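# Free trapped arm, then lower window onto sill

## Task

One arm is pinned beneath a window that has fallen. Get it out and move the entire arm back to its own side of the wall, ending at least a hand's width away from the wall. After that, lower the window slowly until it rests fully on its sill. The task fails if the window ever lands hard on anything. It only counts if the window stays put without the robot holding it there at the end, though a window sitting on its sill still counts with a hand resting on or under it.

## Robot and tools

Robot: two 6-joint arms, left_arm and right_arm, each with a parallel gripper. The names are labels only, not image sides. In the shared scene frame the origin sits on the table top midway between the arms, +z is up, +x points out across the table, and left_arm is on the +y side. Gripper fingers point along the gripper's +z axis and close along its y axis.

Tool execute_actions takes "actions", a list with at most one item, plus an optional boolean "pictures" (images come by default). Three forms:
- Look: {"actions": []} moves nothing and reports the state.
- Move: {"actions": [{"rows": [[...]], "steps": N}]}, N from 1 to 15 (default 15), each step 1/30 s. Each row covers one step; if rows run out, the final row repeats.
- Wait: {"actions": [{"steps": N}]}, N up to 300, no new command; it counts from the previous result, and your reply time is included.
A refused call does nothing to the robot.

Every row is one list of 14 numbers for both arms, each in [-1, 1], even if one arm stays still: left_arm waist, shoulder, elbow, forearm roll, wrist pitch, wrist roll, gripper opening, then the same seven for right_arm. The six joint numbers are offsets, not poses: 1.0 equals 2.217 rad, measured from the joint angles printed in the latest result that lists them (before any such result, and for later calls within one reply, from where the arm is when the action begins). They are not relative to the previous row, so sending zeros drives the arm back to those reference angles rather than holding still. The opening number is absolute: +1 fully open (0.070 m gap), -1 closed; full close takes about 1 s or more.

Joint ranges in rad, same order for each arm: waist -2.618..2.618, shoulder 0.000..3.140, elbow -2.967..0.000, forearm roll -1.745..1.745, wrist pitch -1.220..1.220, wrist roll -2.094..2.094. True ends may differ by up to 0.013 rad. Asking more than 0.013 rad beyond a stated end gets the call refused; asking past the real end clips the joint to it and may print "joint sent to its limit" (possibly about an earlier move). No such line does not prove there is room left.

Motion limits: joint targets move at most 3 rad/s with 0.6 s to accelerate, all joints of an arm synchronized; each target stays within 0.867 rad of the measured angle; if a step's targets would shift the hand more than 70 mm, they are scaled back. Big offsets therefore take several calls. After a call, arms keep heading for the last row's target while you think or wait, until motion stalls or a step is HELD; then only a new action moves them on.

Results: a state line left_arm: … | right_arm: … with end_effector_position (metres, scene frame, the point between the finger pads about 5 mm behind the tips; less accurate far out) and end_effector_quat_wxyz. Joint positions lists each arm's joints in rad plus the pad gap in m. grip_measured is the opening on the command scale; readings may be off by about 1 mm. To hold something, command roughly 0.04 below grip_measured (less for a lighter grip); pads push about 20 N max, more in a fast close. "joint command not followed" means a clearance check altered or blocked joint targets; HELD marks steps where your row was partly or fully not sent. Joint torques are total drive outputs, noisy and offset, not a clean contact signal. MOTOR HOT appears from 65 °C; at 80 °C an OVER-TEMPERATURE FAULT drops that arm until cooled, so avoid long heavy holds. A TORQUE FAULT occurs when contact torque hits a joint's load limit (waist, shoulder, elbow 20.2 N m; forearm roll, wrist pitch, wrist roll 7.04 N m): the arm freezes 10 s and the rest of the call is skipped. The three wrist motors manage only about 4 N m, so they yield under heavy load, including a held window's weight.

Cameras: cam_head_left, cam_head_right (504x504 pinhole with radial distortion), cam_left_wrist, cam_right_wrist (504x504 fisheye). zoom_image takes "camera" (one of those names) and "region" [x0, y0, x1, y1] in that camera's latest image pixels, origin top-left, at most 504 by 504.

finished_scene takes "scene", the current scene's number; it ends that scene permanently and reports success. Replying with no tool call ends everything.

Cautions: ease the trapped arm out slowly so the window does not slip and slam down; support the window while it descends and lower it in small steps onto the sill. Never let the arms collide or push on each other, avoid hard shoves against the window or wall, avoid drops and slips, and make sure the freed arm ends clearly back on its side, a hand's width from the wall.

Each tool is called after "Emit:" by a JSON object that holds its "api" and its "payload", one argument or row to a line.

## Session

Emit:
{"api": "execute_actions", "payload": {
  "actions": []
}}

Scene clock: 0.00 s of 4375.00 s.
left_arm: end_effector_position=(+0.4214, +0.0511, +0.2485) grip_measured=+0.99 end_effector_quat_wxyz=(+0.685, +0.274, +0.652, -0.176) | right_arm: end_effector_position=(+0.3076, -0.3478, +0.1802) grip_measured=+1.00 end_effector_quat_wxyz=(+0.342, +0.017, +0.939, -0.000)
Joint positions: left_arm=[-0.706  1.605 -0.764  0.109 -0.757  0.067  0.069] | right_arm=[ 0.002  1.034 -0.718  0.011  0.644  0.     0.07 ]
Joint torques (N m, as the arm reports them, + toward a larger angle): no reading

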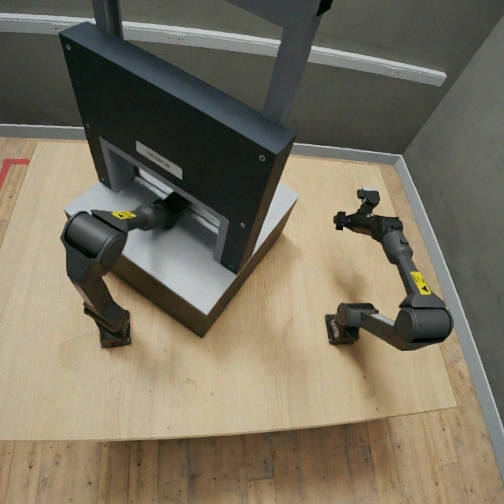

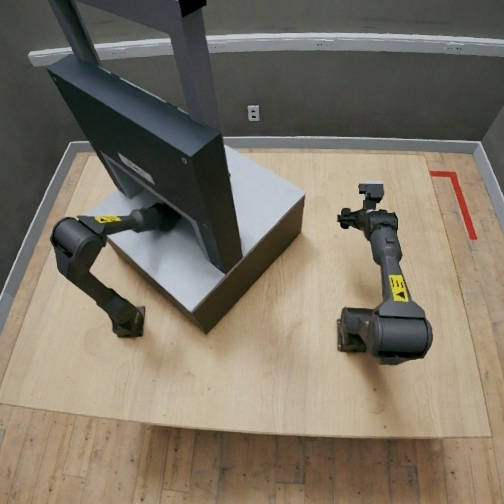

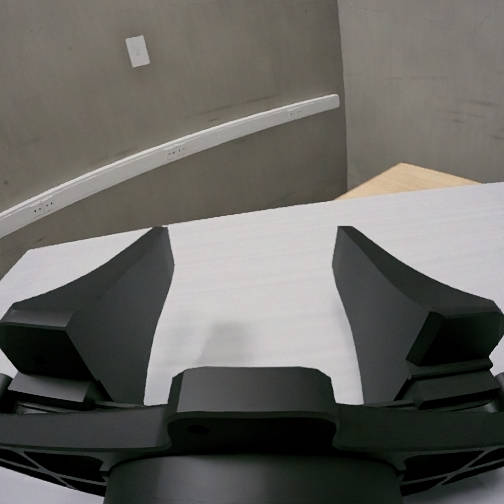

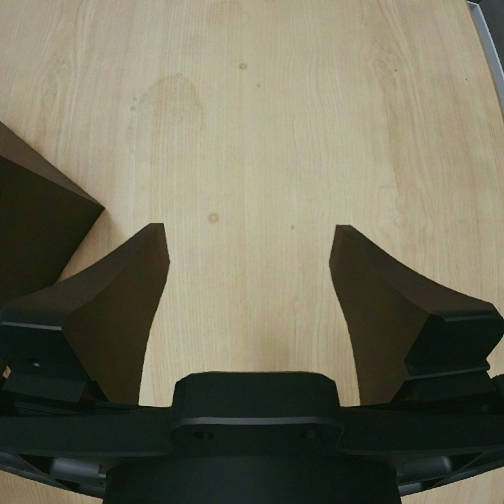

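Emit:
{"api": "execute_actions", "payload": {
  "actions": [
    {"rows": [[0, 0, 0, 0, 0, 0, 1, 0.222, 0.307, -0.370, 0.732, 0.138, 0, 1]], "steps": 15}
  ],
  "pictures": false
}}

Emit:
{"api": "execute_actions", "payload": {
  "actions": [
    {"steps": 35}
  ]
}}

Scene clock: 22.90 s of 4375.00 s.
left_arm: end_effector_position=(+0.4214, +0.0511, +0.2485) grip_measured=+0.99 end_effector_quat_wxyz=(+0.685, +0.274, +0.652, -0.176) | right_arm: end_effector_position=(+0.3620, -0.2056, +0.2237) grip_measured=+1.00 end_effector_quat_wxyz=(+0.278, +0.024, +0.931, +0.237)
Joint positions: left_arm=[-0.706  1.604 -0.764  0.109 -0.756  0.067  0.069] | right_arm=[ 0.216  1.331 -1.076  0.478  0.777  0.     0.07 ]
Joint torques (N m, as the arm reports them, + toward a larger angle): left_arm=[ 0.99 -6.96 -7.5  -0.41 -1.57  0.08] | right_arm=[ 0.6  -5.52 -4.61  0.65 -0.29  0.13]
Steps of this call (steps 1 to 90: nothing new was sent; then 19.40 s passed at rest; steps 91 to 105: all 15 steps of this action). Readings (joint positions):
91: left_arm=[-0.706 1.604 -0.764 0.109 -0.756 0.067] | right_arm=[0.002 1.034 -0.719 0.011 0.644 0.000]
92: left_arm=[-0.706 1.604 -0.764 0.109 -0.756 0.067] | right_arm=[0.006 1.039 -0.724 0.017 0.646 0.000]
94: left_arm=[-0.706 1.604 -0.764 0.109 -0.756 0.067] | right_arm=[0.023 1.062 -0.752 0.048 0.658 0.000]
98: left_arm=[-0.706 1.604 -0.764 0.109 -0.756 0.067] | right_arm=[0.093 1.159 -0.871 0.179 0.701 0.000]
105: the state above

Scene clock: 24.07 s of 4375.00 s.
left_arm: end_effector_position=(+0.4214, +0.0511, +0.2486) grip_measured=+0.99 end_effector_quat_wxyz=(+0.685, +0.274, +0.651, -0.176) | right_arm: end_effector_position=(+0.3579, +0.0256, +0.3964) grip_measured=+1.00 end_effector_quat_wxyz=(+0.018, +0.095, +0.701, +0.706)
Joint positions: left_arm=[-0.706  1.604 -0.764  0.109 -0.757  0.067  0.069] | right_arm=[ 0.495  1.715 -1.539  1.633  0.95   0.     0.07 ]
Joint torques (N m, as the arm reports them, + toward a larger angle): left_arm=[ 1.   -6.36 -7.49 -0.39 -1.6   0.08] | right_arm=[ -0.01 -10.47  -4.25   1.06   0.22   0.13]
Steps of this call (steps 1 to 35: the robot went on to your last target). Readings (joint positions):
1: left_arm=[-0.706 1.604 -0.764 0.109 -0.756 0.067] | right_arm=[0.231 1.351 -1.100 0.523 0.786 0.000]
2: left_arm=[-0.706 1.604 -0.764 0.109 -0.756 0.067] | right_arm=[0.245 1.371 -1.124 0.568 0.795 0.000]
4: left_arm=[-0.706 1.604 -0.764 0.109 -0.757 0.067] | right_arm=[0.267 1.403 -1.169 0.651 0.813 0.000]
8: left_arm=[-0.706 1.604 -0.764 0.109 -0.757 0.067] | right_arm=[0.318 1.471 -1.246 0.852 0.841 0.000]
35: the state above

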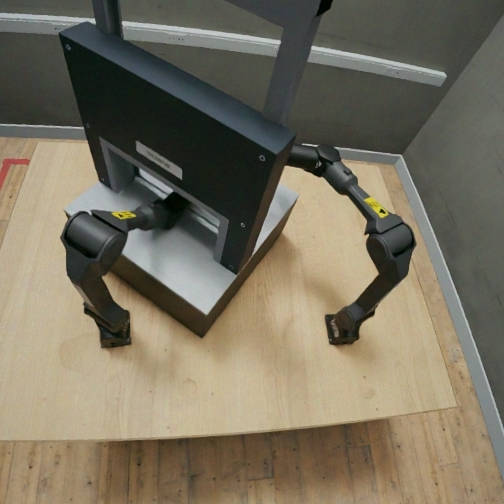

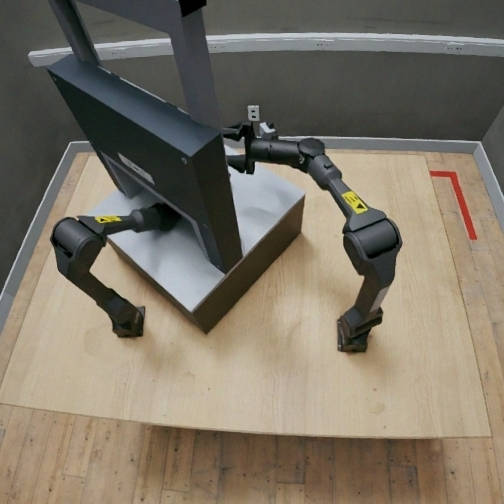

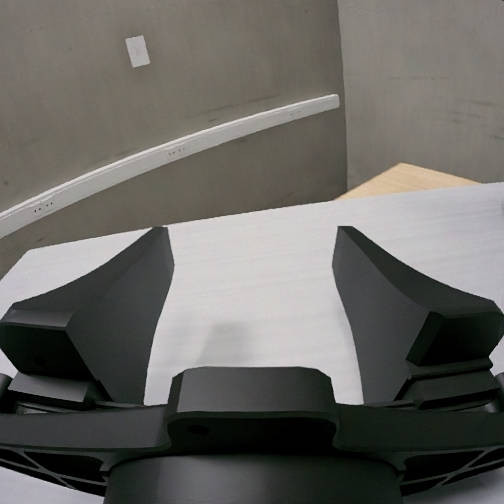

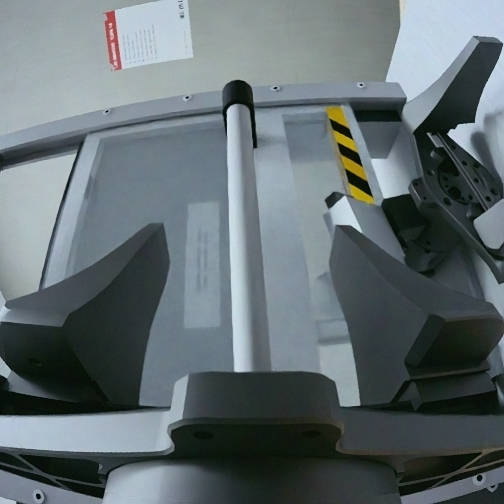

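Emit:
{"api": "execute_actions", "payload": {
  "actions": [
    {"rows": [[0, 0, 0, 0, 0, 0, 1, 0.059, 0, 0, 0, 0, 0, 1]], "steps": 15}
  ]
}}

Scene clock: 28.63 s of 4375.00 s.
left_arm: end_effector_position=(+0.4214, +0.0511, +0.2485) grip_measured=+0.99 end_effector_quat_wxyz=(+0.685, +0.274, +0.651, -0.176) | right_arm: end_effector_position=(+0.3069, +0.0658, +0.3966) grip_measured=+1.00 end_effector_quat_wxyz=(-0.028, +0.048, +0.706, +0.706)
Joint positions: left_arm=[-0.706  1.605 -0.764  0.109 -0.757  0.067  0.069] | right_arm=[ 0.626  1.714 -1.539  1.633  0.951  0.     0.07 ]
Joint torques (N m, as the arm reports them, + toward a larger angle): left_arm=[ 1.   -6.04 -7.44 -0.36 -1.37  0.08] | right_arm=[ -0.79 -10.32  -2.94   0.85   0.08   0.18]
Steps of this call (steps 1 to 15: the robot went on to your last target; steps 16 to 90: nothing new was sent; then 1.07 s passed at rest; steps 91 to 105: all 15 steps of this action). Readings (joint positions):
91: left_arm=[-0.706 1.605 -0.764 0.109 -0.757 0.067] | right_arm=[0.495 1.714 -1.539 1.633 0.950 0.000]
92: left_arm=[-0.706 1.605 -0.764 0.109 -0.757 0.067] | right_arm=[0.499 1.714 -1.539 1.633 0.950 0.000]
94: left_arm=[-0.706 1.605 -0.764 0.109 -0.757 0.067] | right_arm=[0.529 1.714 -1.539 1.633 0.950 0.000]
98: left_arm=[-0.706 1.605 -0.764 0.109 -0.757 0.067] | right_arm=[0.618 1.714 -1.539 1.633 0.950 0.000]
105: the state above

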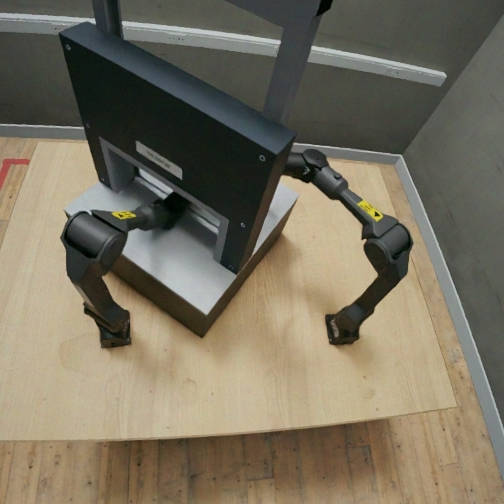

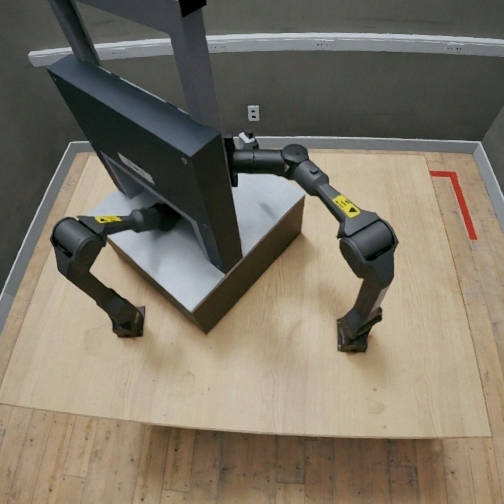

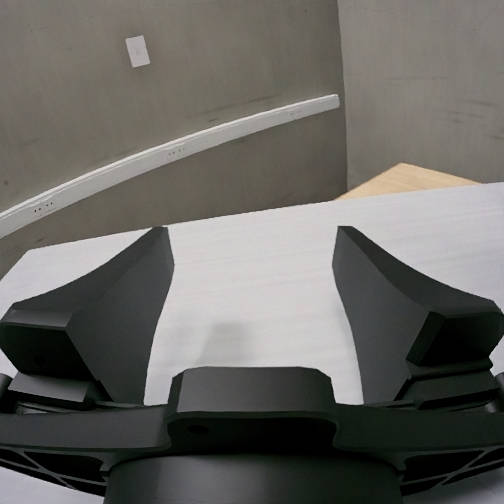

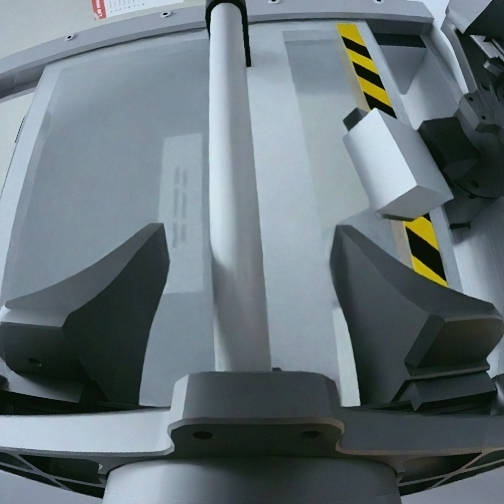

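Emit:
{"api": "execute_actions", "payload": {
  "actions": [
    {"rows": [[0, 0, 0, 0, 0, 0, 1, 0.008, 0, 0, 0, 0, 0, 1]], "steps": 8}
  ],
  "pictures": false
}}

Emit:
{"api": "execute_actions", "payload": {
  "actions": [
    {"rows": [[0, 0, 0, 0, 0, 0, 1, 0, 0.004, -0.074, -0.022, 0, 0, 1]], "steps": 15}
  ]
}}

Scene clock: 34.00 s of 4375.00 s.
left_arm: end_effector_position=(+0.4214, +0.0511, +0.2485) grip_measured=+0.99 end_effector_quat_wxyz=(+0.685, +0.274, +0.652, -0.176) | right_arm: end_effector_position=(+0.3017, +0.0696, +0.3963) grip_measured=+1.00 end_effector_quat_wxyz=(-0.033, +0.044, +0.706, +0.706)
Joint positions: left_arm=[-0.706  1.604 -0.764  0.109 -0.757  0.067  0.069] | right_arm=[ 0.64   1.715 -1.539  1.633  0.949  0.     0.07 ]
Joint torques (N m, as the arm reports them, + toward a larger angle): left_arm=[ 0.99 -6.94 -7.47 -0.37 -1.43  0.08] | right_arm=[ 4.58 -9.75 -3.69  1.04  0.48  0.07]
Steps of this call (steps 1 to 15: the robot went on to your last target; steps 16 to 90: nothing new was sent; then 2.10 s passed at rest; steps 91 to 98: all 8 steps of this action). Readings (joint positions):
91: left_arm=[-0.706 1.604 -0.764 0.109 -0.757 0.067] | right_arm=[0.626 1.715 -1.539 1.633 0.950 0.000]
92: left_arm=[-0.706 1.604 -0.764 0.109 -0.757 0.067] | right_arm=[0.631 1.715 -1.539 1.633 0.950 0.000]
94: left_arm=[-0.706 1.604 -0.764 0.109 -0.757 0.067] | right_arm=[0.640 1.715 -1.539 1.633 0.948 0.000]
98: the state above

Scene clock: 34.50 s of 4375.00 s.
left_arm: end_effector_position=(+0.4216, +0.0512, +0.2515) grip_measured=+0.99 end_effector_quat_wxyz=(+0.687, +0.273, +0.649, -0.177) | right_arm: end_effector_position=(+0.2996, +0.0709, +0.4417) grip_measured=+1.00 end_effector_quat_wxyz=(+0.017, -0.012, +0.692, +0.721)
Joint positions: left_arm=[-0.706  1.601 -0.767  0.108 -0.758  0.067  0.069] | right_arm=[ 0.643  1.728 -1.7    1.58   0.952  0.001  0.07 ]
Joint torques (N m, as the arm reports them, + toward a larger angle): left_arm=[ 1.03 -3.47 -3.35  0.02 -0.8   0.08] | right_arm=[ -0.7  -18.14  -9.2    4.62  -1.02  -0.15]
Steps of this call (steps 1 to 15: all 15 steps of this action). Readings (joint positions):
1: left_arm=[-0.706 1.604 -0.764 0.109 -0.757 0.067] | right_arm=[0.640 1.715 -1.539 1.633 0.949 0.000]
2: left_arm=[-0.706 1.604 -0.764 0.109 -0.757 0.067] | right_arm=[0.640 1.715 -1.543 1.629 0.950 0.000]
4: left_arm=[-0.706 1.603 -0.766 0.109 -0.758 0.067] | right_arm=[0.639 1.719 -1.571 1.617 0.950 -0.000]
8: left_arm=[-0.706 1.601 -0.768 0.108 -0.759 0.067] | right_arm=[0.643 1.726 -1.675 1.585 0.951 -0.001]
15: the state above

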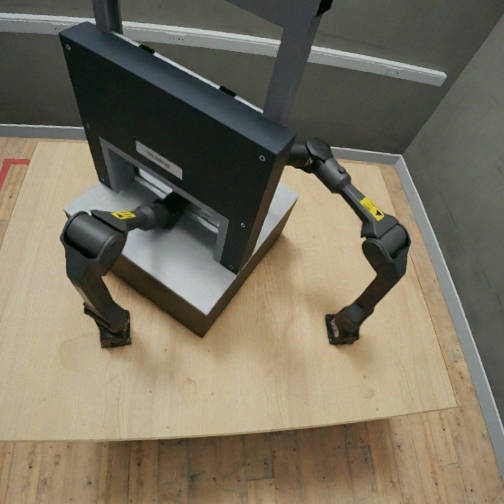

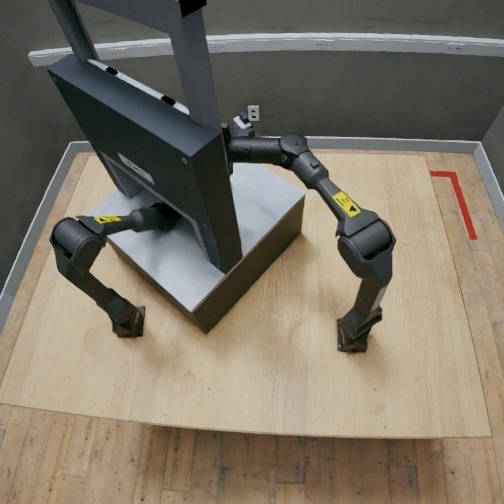

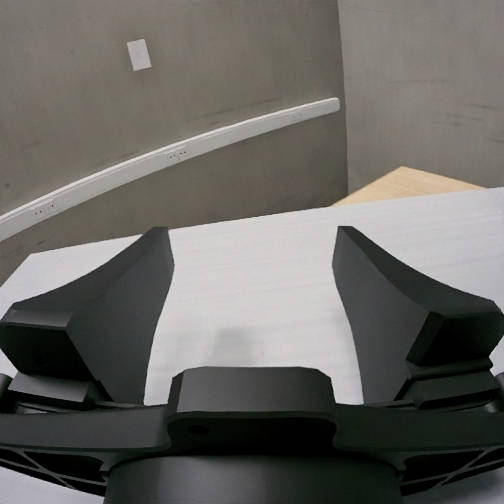

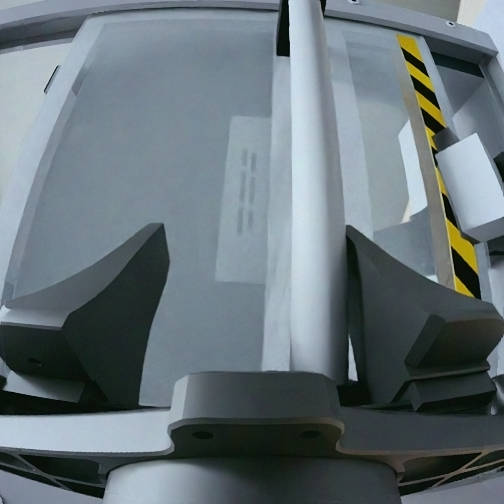

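Emit:
{"api": "execute_actions", "payload": {
  "actions": [
    {"rows": [[0, 0, 0, 0, 0, 0, 1, 0, 0.010, -0.0735, -0.036, 0, 0, 1]], "steps": 15}
  ],
  "pictures": false
}}

Emit:
{"api": "execute_actions", "payload": {
  "actions": [
    {"rows": [[0, 0, 0, 0, 0, 0, 1, 0, 0.017, -0.066, -0.0225, 0, 0, 1]], "steps": 15}
  ]
}}

Scene clock: 40.07 s of 4375.00 s.
left_arm: end_effector_position=(+0.4215, +0.0511, +0.2513) grip_measured=+0.99 end_effector_quat_wxyz=(+0.687, +0.273, +0.649, -0.177) | right_arm: end_effector_position=(+0.2945, +0.0687, +0.4783) grip_measured=+1.00 end_effector_quat_wxyz=(+0.070, -0.074, +0.683, +0.723)
Joint positions: left_arm=[-0.706  1.602 -0.767  0.108 -0.758  0.067  0.069] | right_arm=[ 0.64   1.749 -1.865  1.5    0.976  0.003  0.07 ]
Joint torques (N m, as the arm reports them, + toward a larger angle): left_arm=[ 0.98 -4.67 -4.2  -0.2  -0.92  0.07] | right_arm=[ -7.46 -19.22  -8.37   3.65  -3.08  -1.23]
Steps of this call (steps 1 to 15: the robot went on to your last target; steps 16 to 90: nothing new was sent; then 2.07 s passed at rest; steps 91 to 105: all 15 steps of this action). Readings (joint positions):
91: left_arm=[-0.706 1.604 -0.764 0.109 -0.757 0.067] | right_arm=[0.641 1.724 -1.704 1.583 0.949 0.000]
92: left_arm=[-0.706 1.603 -0.765 0.109 -0.757 0.067] | right_arm=[0.641 1.724 -1.709 1.579 0.950 0.000]
94: left_arm=[-0.706 1.603 -0.766 0.109 -0.758 0.067] | right_arm=[0.641 1.729 -1.739 1.562 0.954 0.000]
98: left_arm=[-0.706 1.603 -0.766 0.109 -0.758 0.067] | right_arm=[0.641 1.742 -1.843 1.515 0.963 0.005]
105: the state above

Scene clock: 40.57 s of 4375.00 s.
left_arm: end_effector_position=(+0.4215, +0.0511, +0.2513) grip_measured=+0.99 end_effector_quat_wxyz=(+0.687, +0.273, +0.649, -0.177) | right_arm: end_effector_position=(+0.2904, +0.0678, +0.5048) grip_measured=+1.00 end_effector_quat_wxyz=(+0.107, -0.123, +0.671, +0.724)
Joint positions: left_arm=[-0.706  1.602 -0.767  0.108 -0.758  0.067  0.069] | right_arm=[ 0.637  1.786 -2.014  1.451  1.007  0.002  0.07 ]
Joint torques (N m, as the arm reports them, + toward a larger angle): left_arm=[ 0.97 -4.51 -4.27 -0.12 -0.9   0.08] | right_arm=[ -2.96 -18.96  -7.13   2.63  -3.09  -0.83]
Steps of this call (steps 1 to 15: all 15 steps of this action). Readings (joint positions):
1: left_arm=[-0.706 1.602 -0.767 0.108 -0.758 0.067] | right_arm=[0.640 1.749 -1.865 1.500 0.976 0.002]
2: left_arm=[-0.706 1.602 -0.767 0.108 -0.758 0.067] | right_arm=[0.640 1.751 -1.869 1.497 0.979 0.002]
4: left_arm=[-0.706 1.602 -0.767 0.108 -0.758 0.067] | right_arm=[0.639 1.760 -1.897 1.484 0.990 0.002]
8: left_arm=[-0.706 1.602 -0.767 0.108 -0.758 0.067] | right_arm=[0.637 1.782 -1.996 1.458 1.005 0.001]
15: the state above

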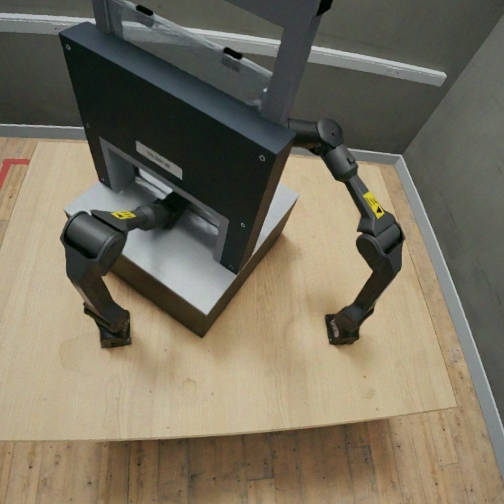

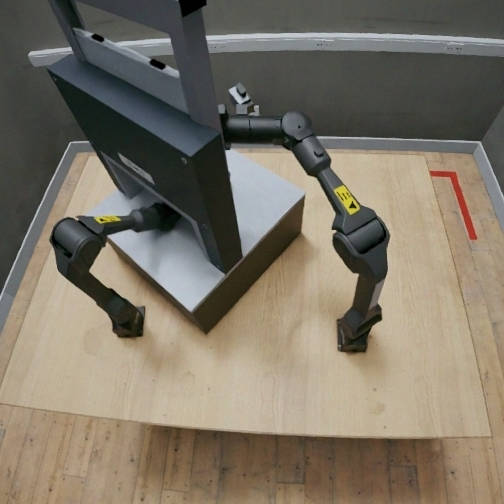

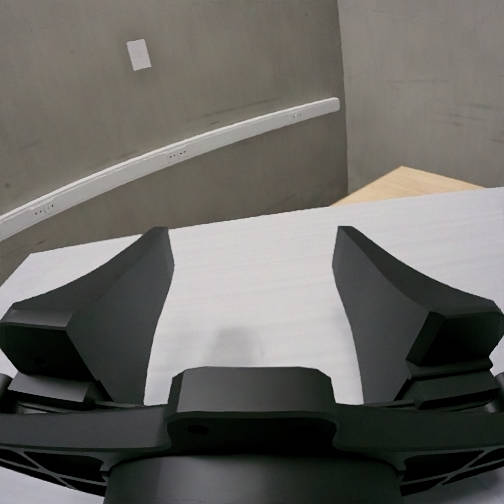

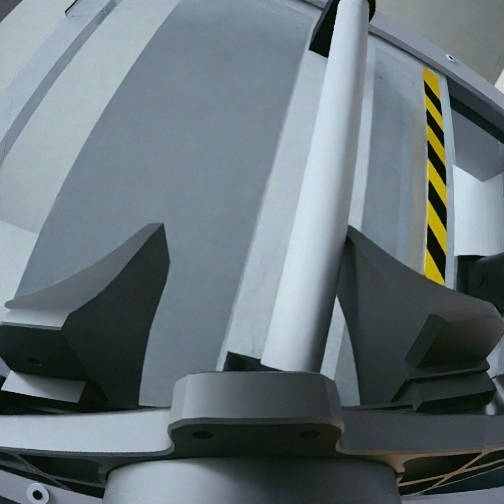

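Emit:
{"api": "execute_actions", "payload": {
  "actions": [
    {"rows": [[0, -0.076, 0.0825, 0, -0.007, 0, 1, 0, 0.007, -0.027, -0.005, 0, 0, 1]], "steps": 15}
  ]
}}

Scene clock: 51.73 s of 4375.00 s.
left_arm: end_effector_position=(+0.3792, +0.0783, +0.2529) grip_measured=+0.99 end_effector_quat_wxyz=(+0.688, +0.273, +0.649, -0.178) | right_arm: end_effector_position=(+0.2883, +0.0684, +0.5124) grip_measured=+1.00 end_effector_quat_wxyz=(+0.115, -0.140, +0.666, +0.724)
Joint positions: left_arm=[-0.706  1.432 -0.583  0.108 -0.774  0.067  0.069] | right_arm=[ 0.637  1.806 -2.072  1.439  1.024  0.003  0.07 ]
Joint torques (N m, as the arm reports them, + toward a larger angle): left_arm=[ 1.03 -2.67 -4.2  -0.08 -0.88  0.07] | right_arm=[  8.05 -18.49  -9.67   4.96  -3.1   -1.55]
Steps of this call (steps 1 to 15: the robot went on to your last target; steps 16 to 90: nothing new was sent; then 7.67 s passed at rest; steps 91 to 105: all 15 steps of this action). Readings (joint positions):
91: left_arm=[-0.706 1.601 -0.766 0.108 -0.758 0.067] | right_arm=[0.639 1.786 -2.011 1.450 1.006 0.003]
92: left_arm=[-0.706 1.596 -0.761 0.108 -0.758 0.067] | right_arm=[0.639 1.788 -2.016 1.448 1.009 0.003]
94: left_arm=[-0.706 1.567 -0.731 0.108 -0.761 0.067] | right_arm=[0.638 1.798 -2.043 1.439 1.021 0.003]
98: left_arm=[-0.706 1.466 -0.619 0.108 -0.771 0.067] | right_arm=[0.637 1.807 -2.072 1.438 1.024 0.005]
105: the state above

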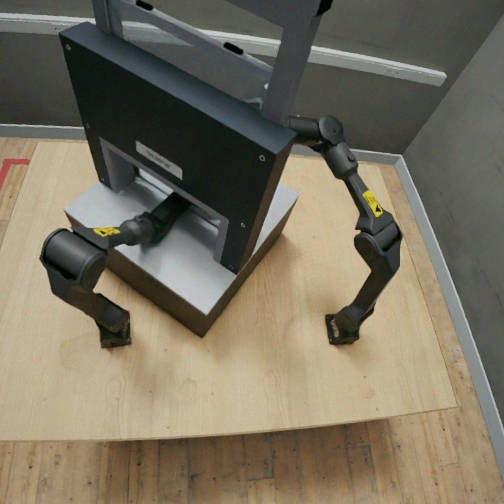

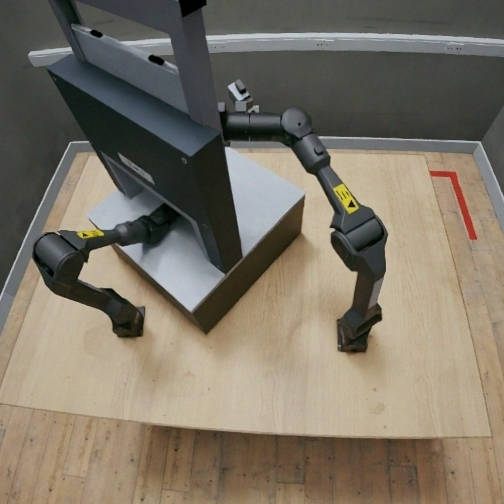

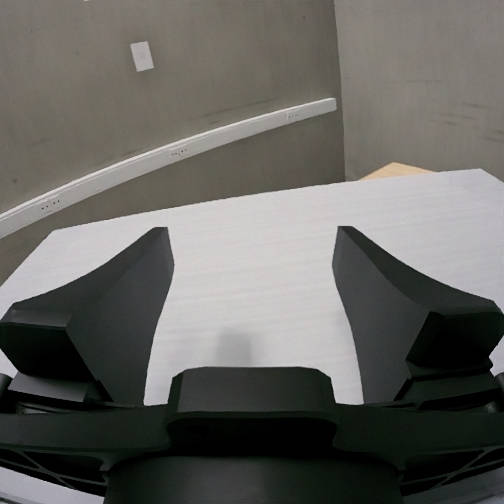

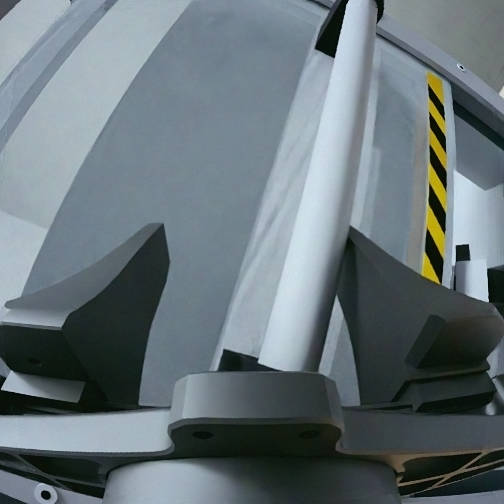

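Emit:
{"api": "execute_actions", "payload": {
  "actions": [
    {"rows": [[0, -0.0875, 0.073, 0, 0.014, 0, 1, 0, 0, 0, 0, 0, 0, 1]], "steps": 15}
  ],
  "pictures": false
}}

Emit:
{"api": "execute_actions", "payload": {
  "actions": [
    {"rows": [[0, -0.106, 0.061, 0, 0.046, 0, 1, 0, 0, 0, 0, 0, 0, 1]], "steps": 15}
  ],
  "pictures": false
}}

Emit:
{"api": "execute_actions", "payload": {
  "actions": [
    {"rows": [[0, -0.136, 0.041, 0, 0.095, 0, 1, 0, 0, 0, 0, 0, 0, 1]], "steps": 15}
  ]
}}

Scene clock: 56.10 s of 4375.00 s.
left_arm: end_effector_position=(+0.3373, +0.1061, +0.2540) grip_measured=+0.99 end_effector_quat_wxyz=(+0.689, +0.273, +0.648, -0.176) | right_arm: end_effector_position=(+0.2883, +0.0677, +0.5139) grip_measured=+1.00 end_effector_quat_wxyz=(+0.118, -0.141, +0.665, +0.724)
Joint positions: left_arm=[-0.706  1.237 -0.42   0.108 -0.742  0.067  0.069] | right_arm=[ 0.636  1.804 -2.074  1.439  1.022  0.002  0.07 ]
Joint torques (N m, as the arm reports them, + toward a larger angle): left_arm=[ 0.99 -1.7  -4.28 -0.08 -0.83  0.07] | right_arm=[  2.37 -17.9   -6.39   3.37  -1.51  -0.37]
Steps of this call (steps 1 to 15: the robot went on to your last target; steps 16 to 90: nothing new was sent; then 0.87 s passed at rest; steps 91 to 105: all 15 steps of this action). Readings (joint positions):
91: left_arm=[-0.706 1.433 -0.584 0.108 -0.773 0.067] | right_arm=[0.638 1.801 -2.075 1.440 1.011 0.002]
92: left_arm=[-0.706 1.428 -0.580 0.108 -0.772 0.067] | right_arm=[0.638 1.802 -2.075 1.440 1.013 0.002]
94: left_arm=[-0.706 1.397 -0.555 0.108 -0.767 0.067] | right_arm=[0.637 1.804 -2.075 1.439 1.019 0.001]
98: left_arm=[-0.706 1.282 -0.458 0.108 -0.750 0.067] | right_arm=[0.637 1.804 -2.074 1.439 1.020 0.000]
105: the state above

Scene clock: 56.60 s of 4375.00 s.
left_arm: end_effector_position=(+0.2966, +0.1348, +0.2533) grip_measured=+0.99 end_effector_quat_wxyz=(+0.689, +0.273, +0.650, -0.171) | right_arm: end_effector_position=(+0.2884, +0.0676, +0.5140) grip_measured=+1.00 end_effector_quat_wxyz=(+0.118, -0.141, +0.665, +0.724)
Joint positions: left_arm=[-0.706  1.    -0.284  0.108 -0.64   0.067  0.069] | right_arm=[ 0.636  1.804 -2.074  1.439  1.022  0.001  0.07 ]
Joint torques (N m, as the arm reports them, + toward a larger angle): left_arm=[ 1.   -0.81 -4.77 -0.08 -0.93  0.08] | right_arm=[  2.43 -18.58  -7.14   3.56  -1.69  -0.41]
Steps of this call (steps 1 to 15: all 15 steps of this action). Readings (joint positions):
1: left_arm=[-0.706 1.237 -0.420 0.108 -0.742 0.067] | right_arm=[0.636 1.804 -2.074 1.439 1.022 0.002]
2: left_arm=[-0.706 1.232 -0.418 0.108 -0.740 0.067] | right_arm=[0.636 1.804 -2.074 1.439 1.022 0.001]
4: left_arm=[-0.706 1.202 -0.402 0.108 -0.726 0.067] | right_arm=[0.636 1.804 -2.074 1.439 1.022 0.001]
8: left_arm=[-0.706 1.078 -0.329 0.108 -0.673 0.067] | right_arm=[0.636 1.804 -2.074 1.439 1.022 0.001]
15: the state above

Scene clock: 57.10 s of 4375.00 s.
left_arm: end_effector_position=(+0.2579, +0.1651, +0.2541) grip_measured=+0.99 end_effector_quat_wxyz=(+0.692, +0.270, +0.650, -0.160) | right_arm: end_effector_position=(+0.2884, +0.0676, +0.5140) grip_measured=+1.00 end_effector_quat_wxyz=(+0.118, -0.141, +0.665, +0.724)
Joint positions: left_arm=[-0.706  0.697 -0.192  0.108 -0.428  0.067  0.069] | right_arm=[ 0.636  1.804 -2.074  1.439  1.022  0.001  0.07 ]
Joint torques (N m, as the arm reports them, + toward a larger angle): left_arm=[ 1.01  0.91 -4.41 -0.07 -0.93  0.07] | right_arm=[  2.35 -18.72  -7.08   3.56  -1.7   -0.44]
Steps of this call (steps 1 to 15: all 15 steps of this action). Readings (joint positions):
1: left_arm=[-0.706 1.000 -0.284 0.108 -0.639 0.067] | right_arm=[0.636 1.804 -2.074 1.439 1.022 0.001]
2: left_arm=[-0.706 0.995 -0.283 0.108 -0.636 0.067] | right_arm=[0.636 1.804 -2.074 1.439 1.022 0.001]
4: left_arm=[-0.706 0.965 -0.275 0.108 -0.615 0.067] | right_arm=[0.636 1.804 -2.074 1.439 1.022 0.001]
8: left_arm=[-0.706 0.836 -0.235 0.108 -0.524 0.067] | right_arm=[0.636 1.804 -2.074 1.439 1.022 0.001]
15: the state above

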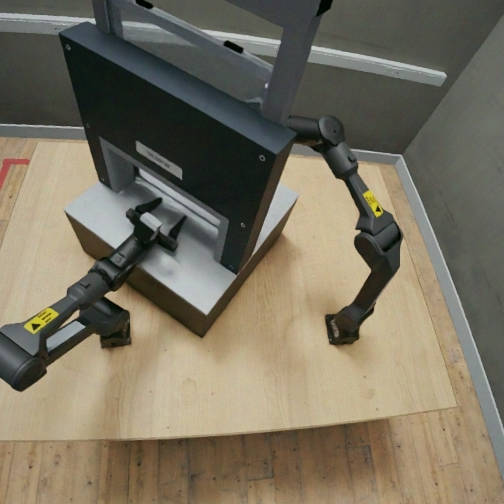

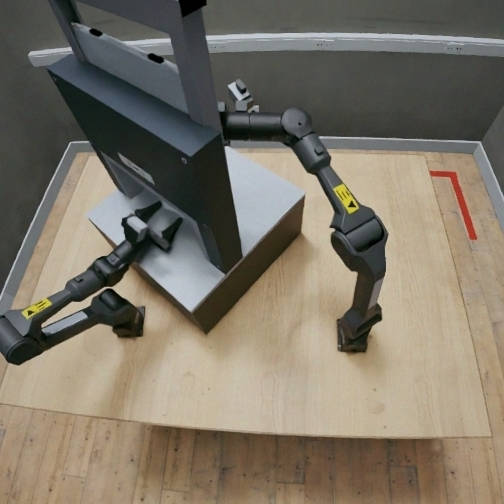

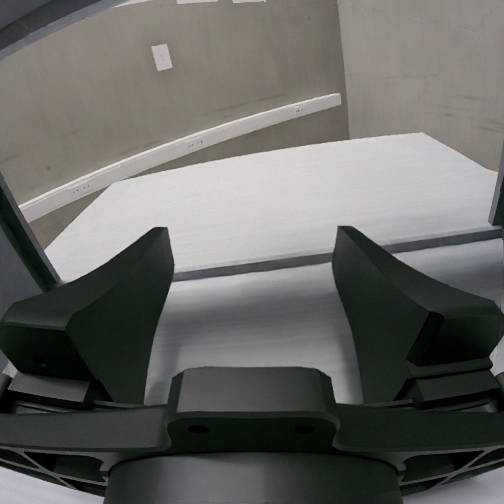

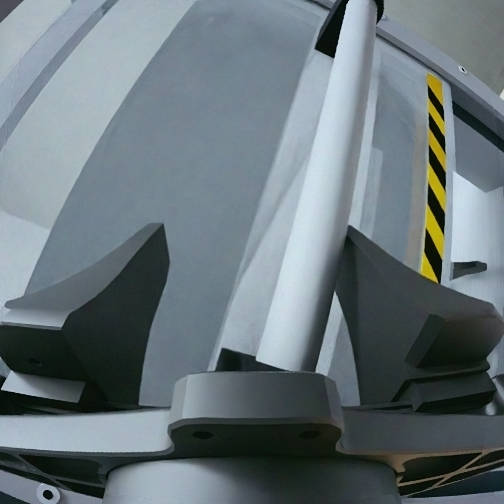

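Emit:
{"api": "execute_actions", "payload": {
  "actions": [
    {"rows": [[0, -0.150, 0.026, 0, 0.124, 0, 1, 0, -0.024, 0.095, 0.014, -0.005, 0, 1]], "steps": 15}
  ],
  "pictures": false
}}

Emit:
{"api": "execute_actions", "payload": {
  "actions": [
    {"rows": [[0.25, 0, 0, 0, 0, 0, 1, 0, -0.012, 0.072, 0.036, -0.005, 0, 1]], "steps": 15}
  ],
  "pictures": false
}}

Emit:
{"api": "execute_actions", "payload": {
  "actions": [
    {"rows": [[0.27, 0, 0, 0, 0, 0, 1, 0, -0.005, 0.060, 0.032, -0.005, 0, 1]], "steps": 15}
  ]
}}

Scene clock: 70.07 s of 4375.00 s.
left_arm: end_effector_position=(+0.2236, +0.1949, +0.2479) grip_measured=+0.99 end_effector_quat_wxyz=(+0.695, +0.263, +0.653, -0.147) | right_arm: end_effector_position=(+0.2928, +0.0697, +0.4657) grip_measured=+1.00 end_effector_quat_wxyz=(+0.065, -0.087, +0.696, +0.710)
Joint positions: left_arm=[-0.706  0.364 -0.135  0.108 -0.153  0.067  0.069] | right_arm=[ 0.637  1.756 -1.859  1.468  1.006  0.     0.07 ]
Joint torques (N m, as the arm reports them, + toward a larger angle): left_arm=[ 1.    1.51 -4.33 -0.04 -0.98  0.07] | right_arm=[  1.06 -25.35  -9.93   4.82   0.59   0.21]
Steps of this call (steps 1 to 15: the robot went on to your last target; steps 16 to 90: nothing new was sent; then 9.47 s passed at rest; steps 91 to 105: all 15 steps of this action). Readings (joint positions):
91: left_arm=[-0.706 0.698 -0.193 0.108 -0.429 0.067] | right_arm=[0.636 1.804 -2.073 1.439 1.022 0.001]
92: left_arm=[-0.706 0.693 -0.193 0.108 -0.424 0.067] | right_arm=[0.636 1.803 -2.067 1.441 1.021 0.001]
94: left_arm=[-0.706 0.663 -0.189 0.108 -0.399 0.067] | right_arm=[0.636 1.793 -2.038 1.446 1.016 -0.000]
98: left_arm=[-0.706 0.532 -0.165 0.108 -0.291 0.067] | right_arm=[0.637 1.766 -1.918 1.460 1.008 -0.001]
105: the state above

Scene clock: 70.57 s of 4375.00 s.
left_arm: end_effector_position=(+0.2602, +0.2948, +0.2479) grip_measured=+0.99 end_effector_quat_wxyz=(+0.710, +0.100, +0.697, +0.023) | right_arm: end_effector_position=(+0.2944, +0.0691, +0.4334) grip_measured=+1.00 end_effector_quat_wxyz=(+0.011, -0.030, +0.703, +0.710)
Joint positions: left_arm=[-0.224  0.364 -0.134  0.108 -0.153  0.067  0.069] | right_arm=[ 0.635  1.73  -1.697  1.547  0.995 -0.001  0.07 ]
Joint torques (N m, as the arm reports them, + toward a larger angle): left_arm=[ 0.1   1.33 -4.42 -0.04 -0.87  0.07] | right_arm=[  4.64 -22.12  -8.95   4.61   0.88   0.55]
Steps of this call (steps 1 to 15: all 15 steps of this action). Readings (joint positions):
1: left_arm=[-0.705 0.363 -0.134 0.108 -0.152 0.067] | right_arm=[0.637 1.756 -1.859 1.468 1.006 0.001]
2: left_arm=[-0.699 0.363 -0.134 0.108 -0.153 0.067] | right_arm=[0.637 1.755 -1.855 1.472 1.005 0.001]
4: left_arm=[-0.668 0.363 -0.134 0.108 -0.153 0.067] | right_arm=[0.636 1.746 -1.829 1.492 1.003 0.001]
8: left_arm=[-0.538 0.364 -0.134 0.108 -0.153 0.067] | right_arm=[0.635 1.731 -1.725 1.536 0.996 0.001]
15: the state above

Scene clock: 71.07 s of 4375.00 s.
left_arm: end_effector_position=(+0.2370, +0.4212, +0.2479) grip_measured=+0.99 end_effector_quat_wxyz=(+0.674, -0.105, +0.696, +0.226) | right_arm: end_effector_position=(+0.2960, +0.0690, +0.4012) grip_measured=+1.00 end_effector_quat_wxyz=(-0.035, +0.023, +0.707, +0.706)
Joint positions: left_arm=[ 0.361  0.364 -0.134  0.108 -0.153  0.067  0.069] | right_arm=[ 0.636  1.718 -1.561  1.617  0.984 -0.001  0.07 ]
Joint torques (N m, as the arm reports them, + toward a larger angle): left_arm=[ 0.13  1.42 -4.41 -0.04 -0.88  0.08] | right_arm=[  2.17 -18.81  -9.06   4.26   0.65   0.44]
Steps of this call (steps 1 to 15: all 15 steps of this action). Readings (joint positions):
1: left_arm=[-0.196 0.364 -0.134 0.108 -0.153 0.067] | right_arm=[0.635 1.730 -1.697 1.547 0.995 -0.001]
2: left_arm=[-0.164 0.364 -0.134 0.108 -0.153 0.067] | right_arm=[0.635 1.729 -1.693 1.551 0.994 -0.001]
4: left_arm=[-0.080 0.364 -0.134 0.108 -0.153 0.067] | right_arm=[0.636 1.722 -1.666 1.573 0.994 -0.000]
8: left_arm=[0.132 0.364 -0.134 0.108 -0.153 0.067] | right_arm=[0.636 1.717 -1.574 1.611 0.985 -0.000]
15: the state above

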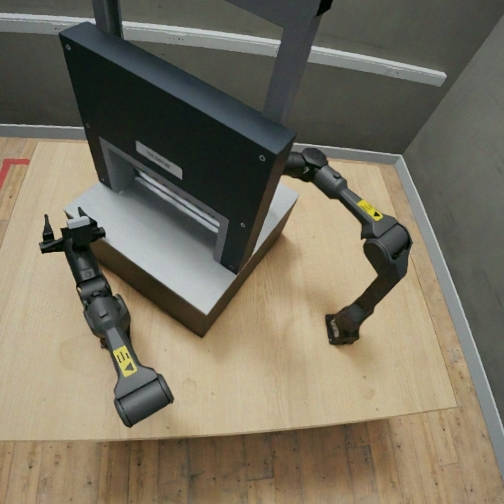

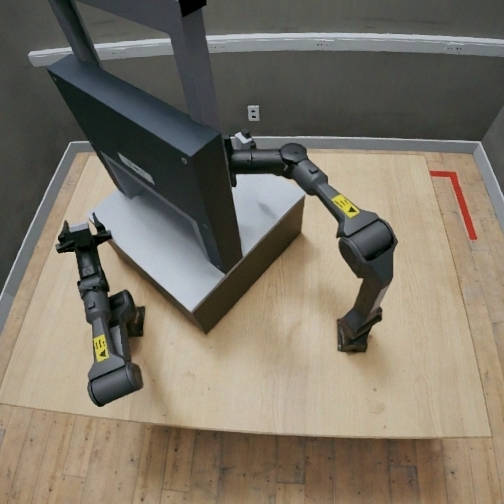

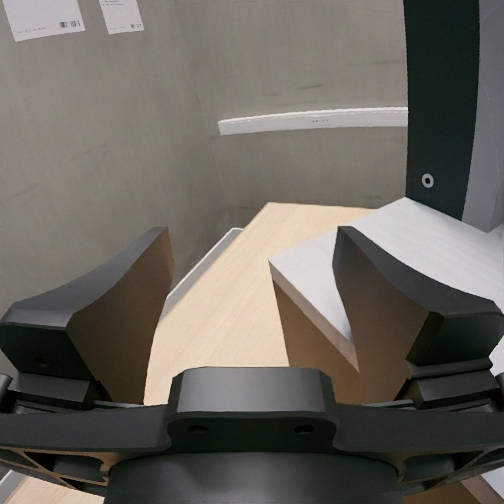

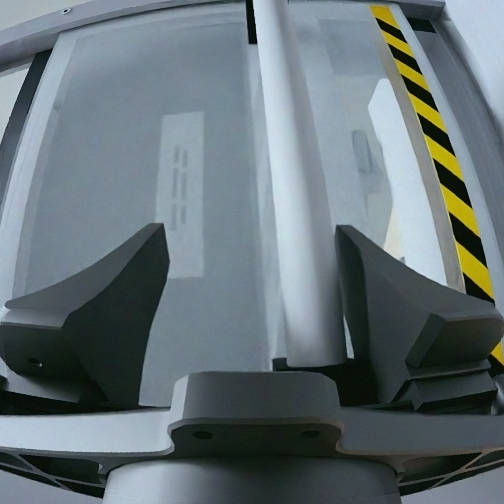

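Emit:
{"api": "execute_actions", "payload": {
  "actions": []
}}

Scene clock: 78.27 s of 4375.00 s.
left_arm: end_effector_position=(+0.2355, +0.4240, +0.2479) grip_measured=+0.99 end_effector_quat_wxyz=(+0.672, -0.110, +0.695, +0.231) | right_arm: end_effector_position=(+0.2965, +0.0688, +0.4021) grip_measured=+1.00 end_effector_quat_wxyz=(-0.034, +0.023, +0.706, +0.707)
Joint positions: left_arm=[ 0.375  0.364 -0.134  0.108 -0.153  0.067  0.069] | right_arm=[ 0.635  1.718 -1.564  1.618  0.984 -0.001  0.07 ]
Joint torques (N m, as the arm reports them, + toward a larger angle): left_arm=[ 0.39  1.14 -4.44 -0.05 -0.88  0.08] | right_arm=[ -1.31 -14.87  -8.58   3.85  -0.55   0.37]
Steps of this call (steps 1 to 30: the robot went on to your last target; steps 31 to 90: nothing new was sent; then 4.20 s passed at rest). Readings (joint positions):
1: left_arm=[0.371 0.364 -0.134 0.108 -0.153 0.067] | right_arm=[0.636 1.718 -1.562 1.617 0.984 -0.001]
2: left_arm=[0.375 0.364 -0.134 0.108 -0.153 0.067] | right_arm=[0.636 1.718 -1.562 1.617 0.984 -0.001]
4: left_arm=[0.375 0.364 -0.134 0.108 -0.153 0.067] | right_arm=[0.636 1.718 -1.563 1.617 0.984 -0.001]
8: left_arm=[0.375 0.364 -0.134 0.108 -0.153 0.067] | right_arm=[0.636 1.718 -1.563 1.618 0.984 -0.001]
90: the state above
All arms were judged still, so your last target was given up. Only a new action makes them travel on or press farther. Fingers that are still opening or closing keep moving.

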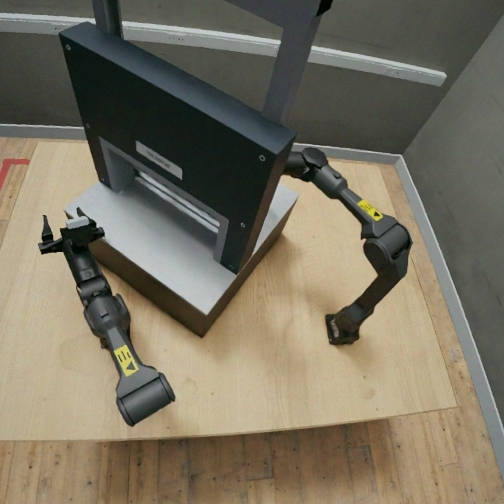

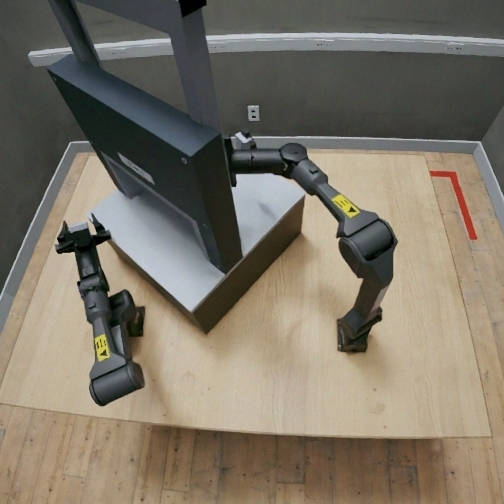

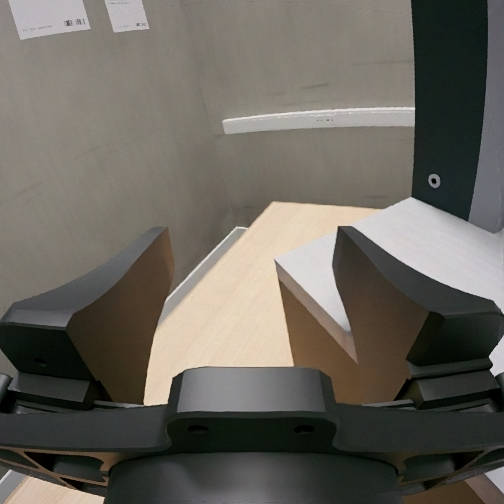

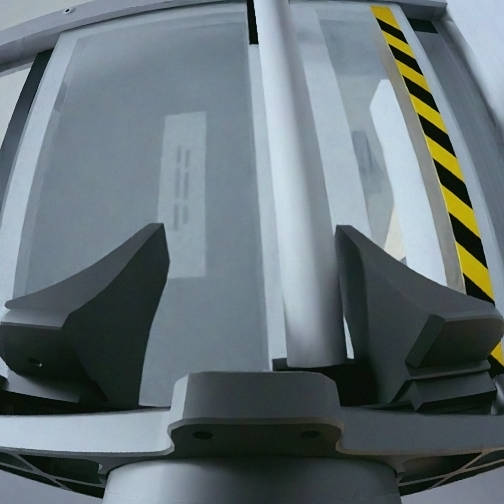

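Emit:
{"api": "execute_actions", "payload": {
  "actions": [
    {"rows": [[0,0,0,0,0,0,1,0,0,0.002,0.001,0,0,1],[0,0,0,0,0,0,1,0,0,0.004,0.002,0,0,1],[0,0,0,0,0,0,1,0,0,0.006,0.003,0,0,1],[0,0,0,0,0,0,1,0,0,0.008,0.004,0,0,1],[0,0,0,0,0,0,1,0,0,0.010,0.005,0,0,1],[0,0,0,0,0,0,1,0,0,0.012,0.006,0,0,1],[0,0,0,0,0,0,1,0,0,0.014,0.007,0,0,1],[0,0,0,0,0,0,1,0,0,0.016,0.008,0,0,1],[0,0,0,0,0,0,1,0,0,0.018,0.009,0,0,1],[0,0,0,0,0,0,1,0,0,0.020,0.010,0,0,1],[0,0,0,0,0,0,1,0,0,0.022,0.011,0,0,1],[0,0,0,0,0,0,1,0,0,0.024,0.012,0,0,1],[0,0,0,0,0,0,1,0,0,0.026,0.013,0,0,1],[0,0,0,0,0,0,1,0,0,0.028,0.014,0,0,1],[0,0,0,0,0,0,1,0,0,0.030,0.015,0,0,1]], "steps": 15}
  ],
  "pictures": false
}}

Scene clock: 84.47 s of 4375.00 s.
left_arm: end_effector_position=(+0.2355, +0.4240, +0.2479) grip_measured=+0.99 end_effector_quat_wxyz=(+0.672, -0.110, +0.695, +0.231) | right_arm: end_effector_position=(+0.2990, +0.0686, +0.3830) grip_measured=+1.00 end_effector_quat_wxyz=(-0.057, +0.052, +0.708, +0.702)
Joint positions: left_arm=[ 0.375  0.364 -0.134  0.108 -0.153  0.067  0.069] | right_arm=[ 0.633  1.721 -1.5    1.65   0.981 -0.001  0.07 ]
Joint torques (N m, as the arm reports them, + toward a larger angle): left_arm=[ 0.43  0.86 -4.41 -0.05 -0.88  0.07] | right_arm=[  0.46 -17.9   -5.91   3.32   1.07   0.4 ]
Steps of this call (steps 1 to 90: nothing new was sent; then 2.70 s passed at rest; steps 91 to 105: all 15 steps of this action). Readings (joint positions):
91: left_arm=[0.375 0.364 -0.134 0.108 -0.153 0.067] | right_arm=[0.635 1.719 -1.564 1.618 0.984 -0.001]
92: left_arm=[0.375 0.364 -0.134 0.108 -0.153 0.067] | right_arm=[0.635 1.719 -1.561 1.621 0.984 -0.001]
94: left_arm=[0.375 0.364 -0.134 0.108 -0.153 0.067] | right_arm=[0.634 1.719 -1.551 1.626 0.983 -0.001]
98: left_arm=[0.375 0.364 -0.134 0.108 -0.153 0.067] | right_arm=[0.634 1.720 -1.532 1.634 0.982 -0.001]
105: the state above

Emit:
{"api": "execute_actions", "payload": {
  "actions": [
    {"rows": [[0,0,0,0,0,0,1,0,0,0.0015,0.0005,0,0,1],[0,0,0,0,0,0,1,0,0,0.003,0.001,0,0,1],[0,0,0,0,0,0,1,0,0,0.0045,0.0015,0,0,1],[0,0,0,0,0,0,1,0,0,0.006,0.002,0,0,1],[0,0,0,0,0,0,1,0,0,0.0075,0.0025,0,0,1],[0,0,0,0,0,0,1,0,0,0.009,0.003,0,0,1],[0,0,0,0,0,0,1,0,0,0.0105,0.0035,0,0,1],[0,0,0,0,0,0,1,0,0,0.012,0.004,0,0,1],[0,0,0,0,0,0,1,0,0,0.0135,0.0045,0,0,1],[0,0,0,0,0,0,1,0,0,0.015,0.005,0,0,1],[0,0,0,0,0,0,1,0,0,0.0165,0.0055,0,0,1],[0,0,0,0,0,0,1,0,0,0.018,0.006,0,0,1],[0,0,0,0,0,0,1,0,0,0.0195,0.0065,0,0,1],[0,0,0,0,0,0,1,0,0,0.021,0.007,0,0,1],[0,0,0,0,0,0,1,0,0,0.0225,0.0075,0,0,1]], "steps": 15}
  ],
  "pictures": false
}}

Scene clock: 89.43 s of 4375.00 s.
left_arm: end_effector_position=(+0.2355, +0.4240, +0.2479) grip_measured=+0.99 end_effector_quat_wxyz=(+0.672, -0.110, +0.695, +0.231) | right_arm: end_effector_position=(+0.2986, +0.0687, +0.3677) grip_measured=+1.00 end_effector_quat_wxyz=(-0.073, +0.071, +0.712, +0.695)
Joint positions: left_arm=[ 0.375  0.364 -0.134  0.108 -0.153  0.067  0.069] | right_arm=[ 0.635  1.721 -1.452  1.667  0.978 -0.001  0.07 ]
Joint torques (N m, as the arm reports them, + toward a larger angle): left_arm=[ 0.42  0.87 -4.42 -0.04 -0.88  0.07] | right_arm=[  0.46 -17.24  -5.81   3.24   1.18   0.39]
Steps of this call (steps 1 to 15: the robot went on to your last target; steps 16 to 90: nothing new was sent; then 1.47 s passed at rest; steps 91 to 105: all 15 steps of this action). Readings (joint positions):
91: left_arm=[0.375 0.364 -0.134 0.108 -0.153 0.067] | right_arm=[0.635 1.718 -1.497 1.651 0.984 -0.001]
92: left_arm=[0.375 0.364 -0.134 0.108 -0.153 0.067] | right_arm=[0.635 1.719 -1.497 1.653 0.983 -0.001]
94: left_arm=[0.375 0.364 -0.134 0.108 -0.153 0.067] | right_arm=[0.635 1.719 -1.493 1.657 0.982 -0.000]
98: left_arm=[0.375 0.364 -0.134 0.108 -0.153 0.067] | right_arm=[0.635 1.719 -1.478 1.660 0.979 -0.000]
105: the state above


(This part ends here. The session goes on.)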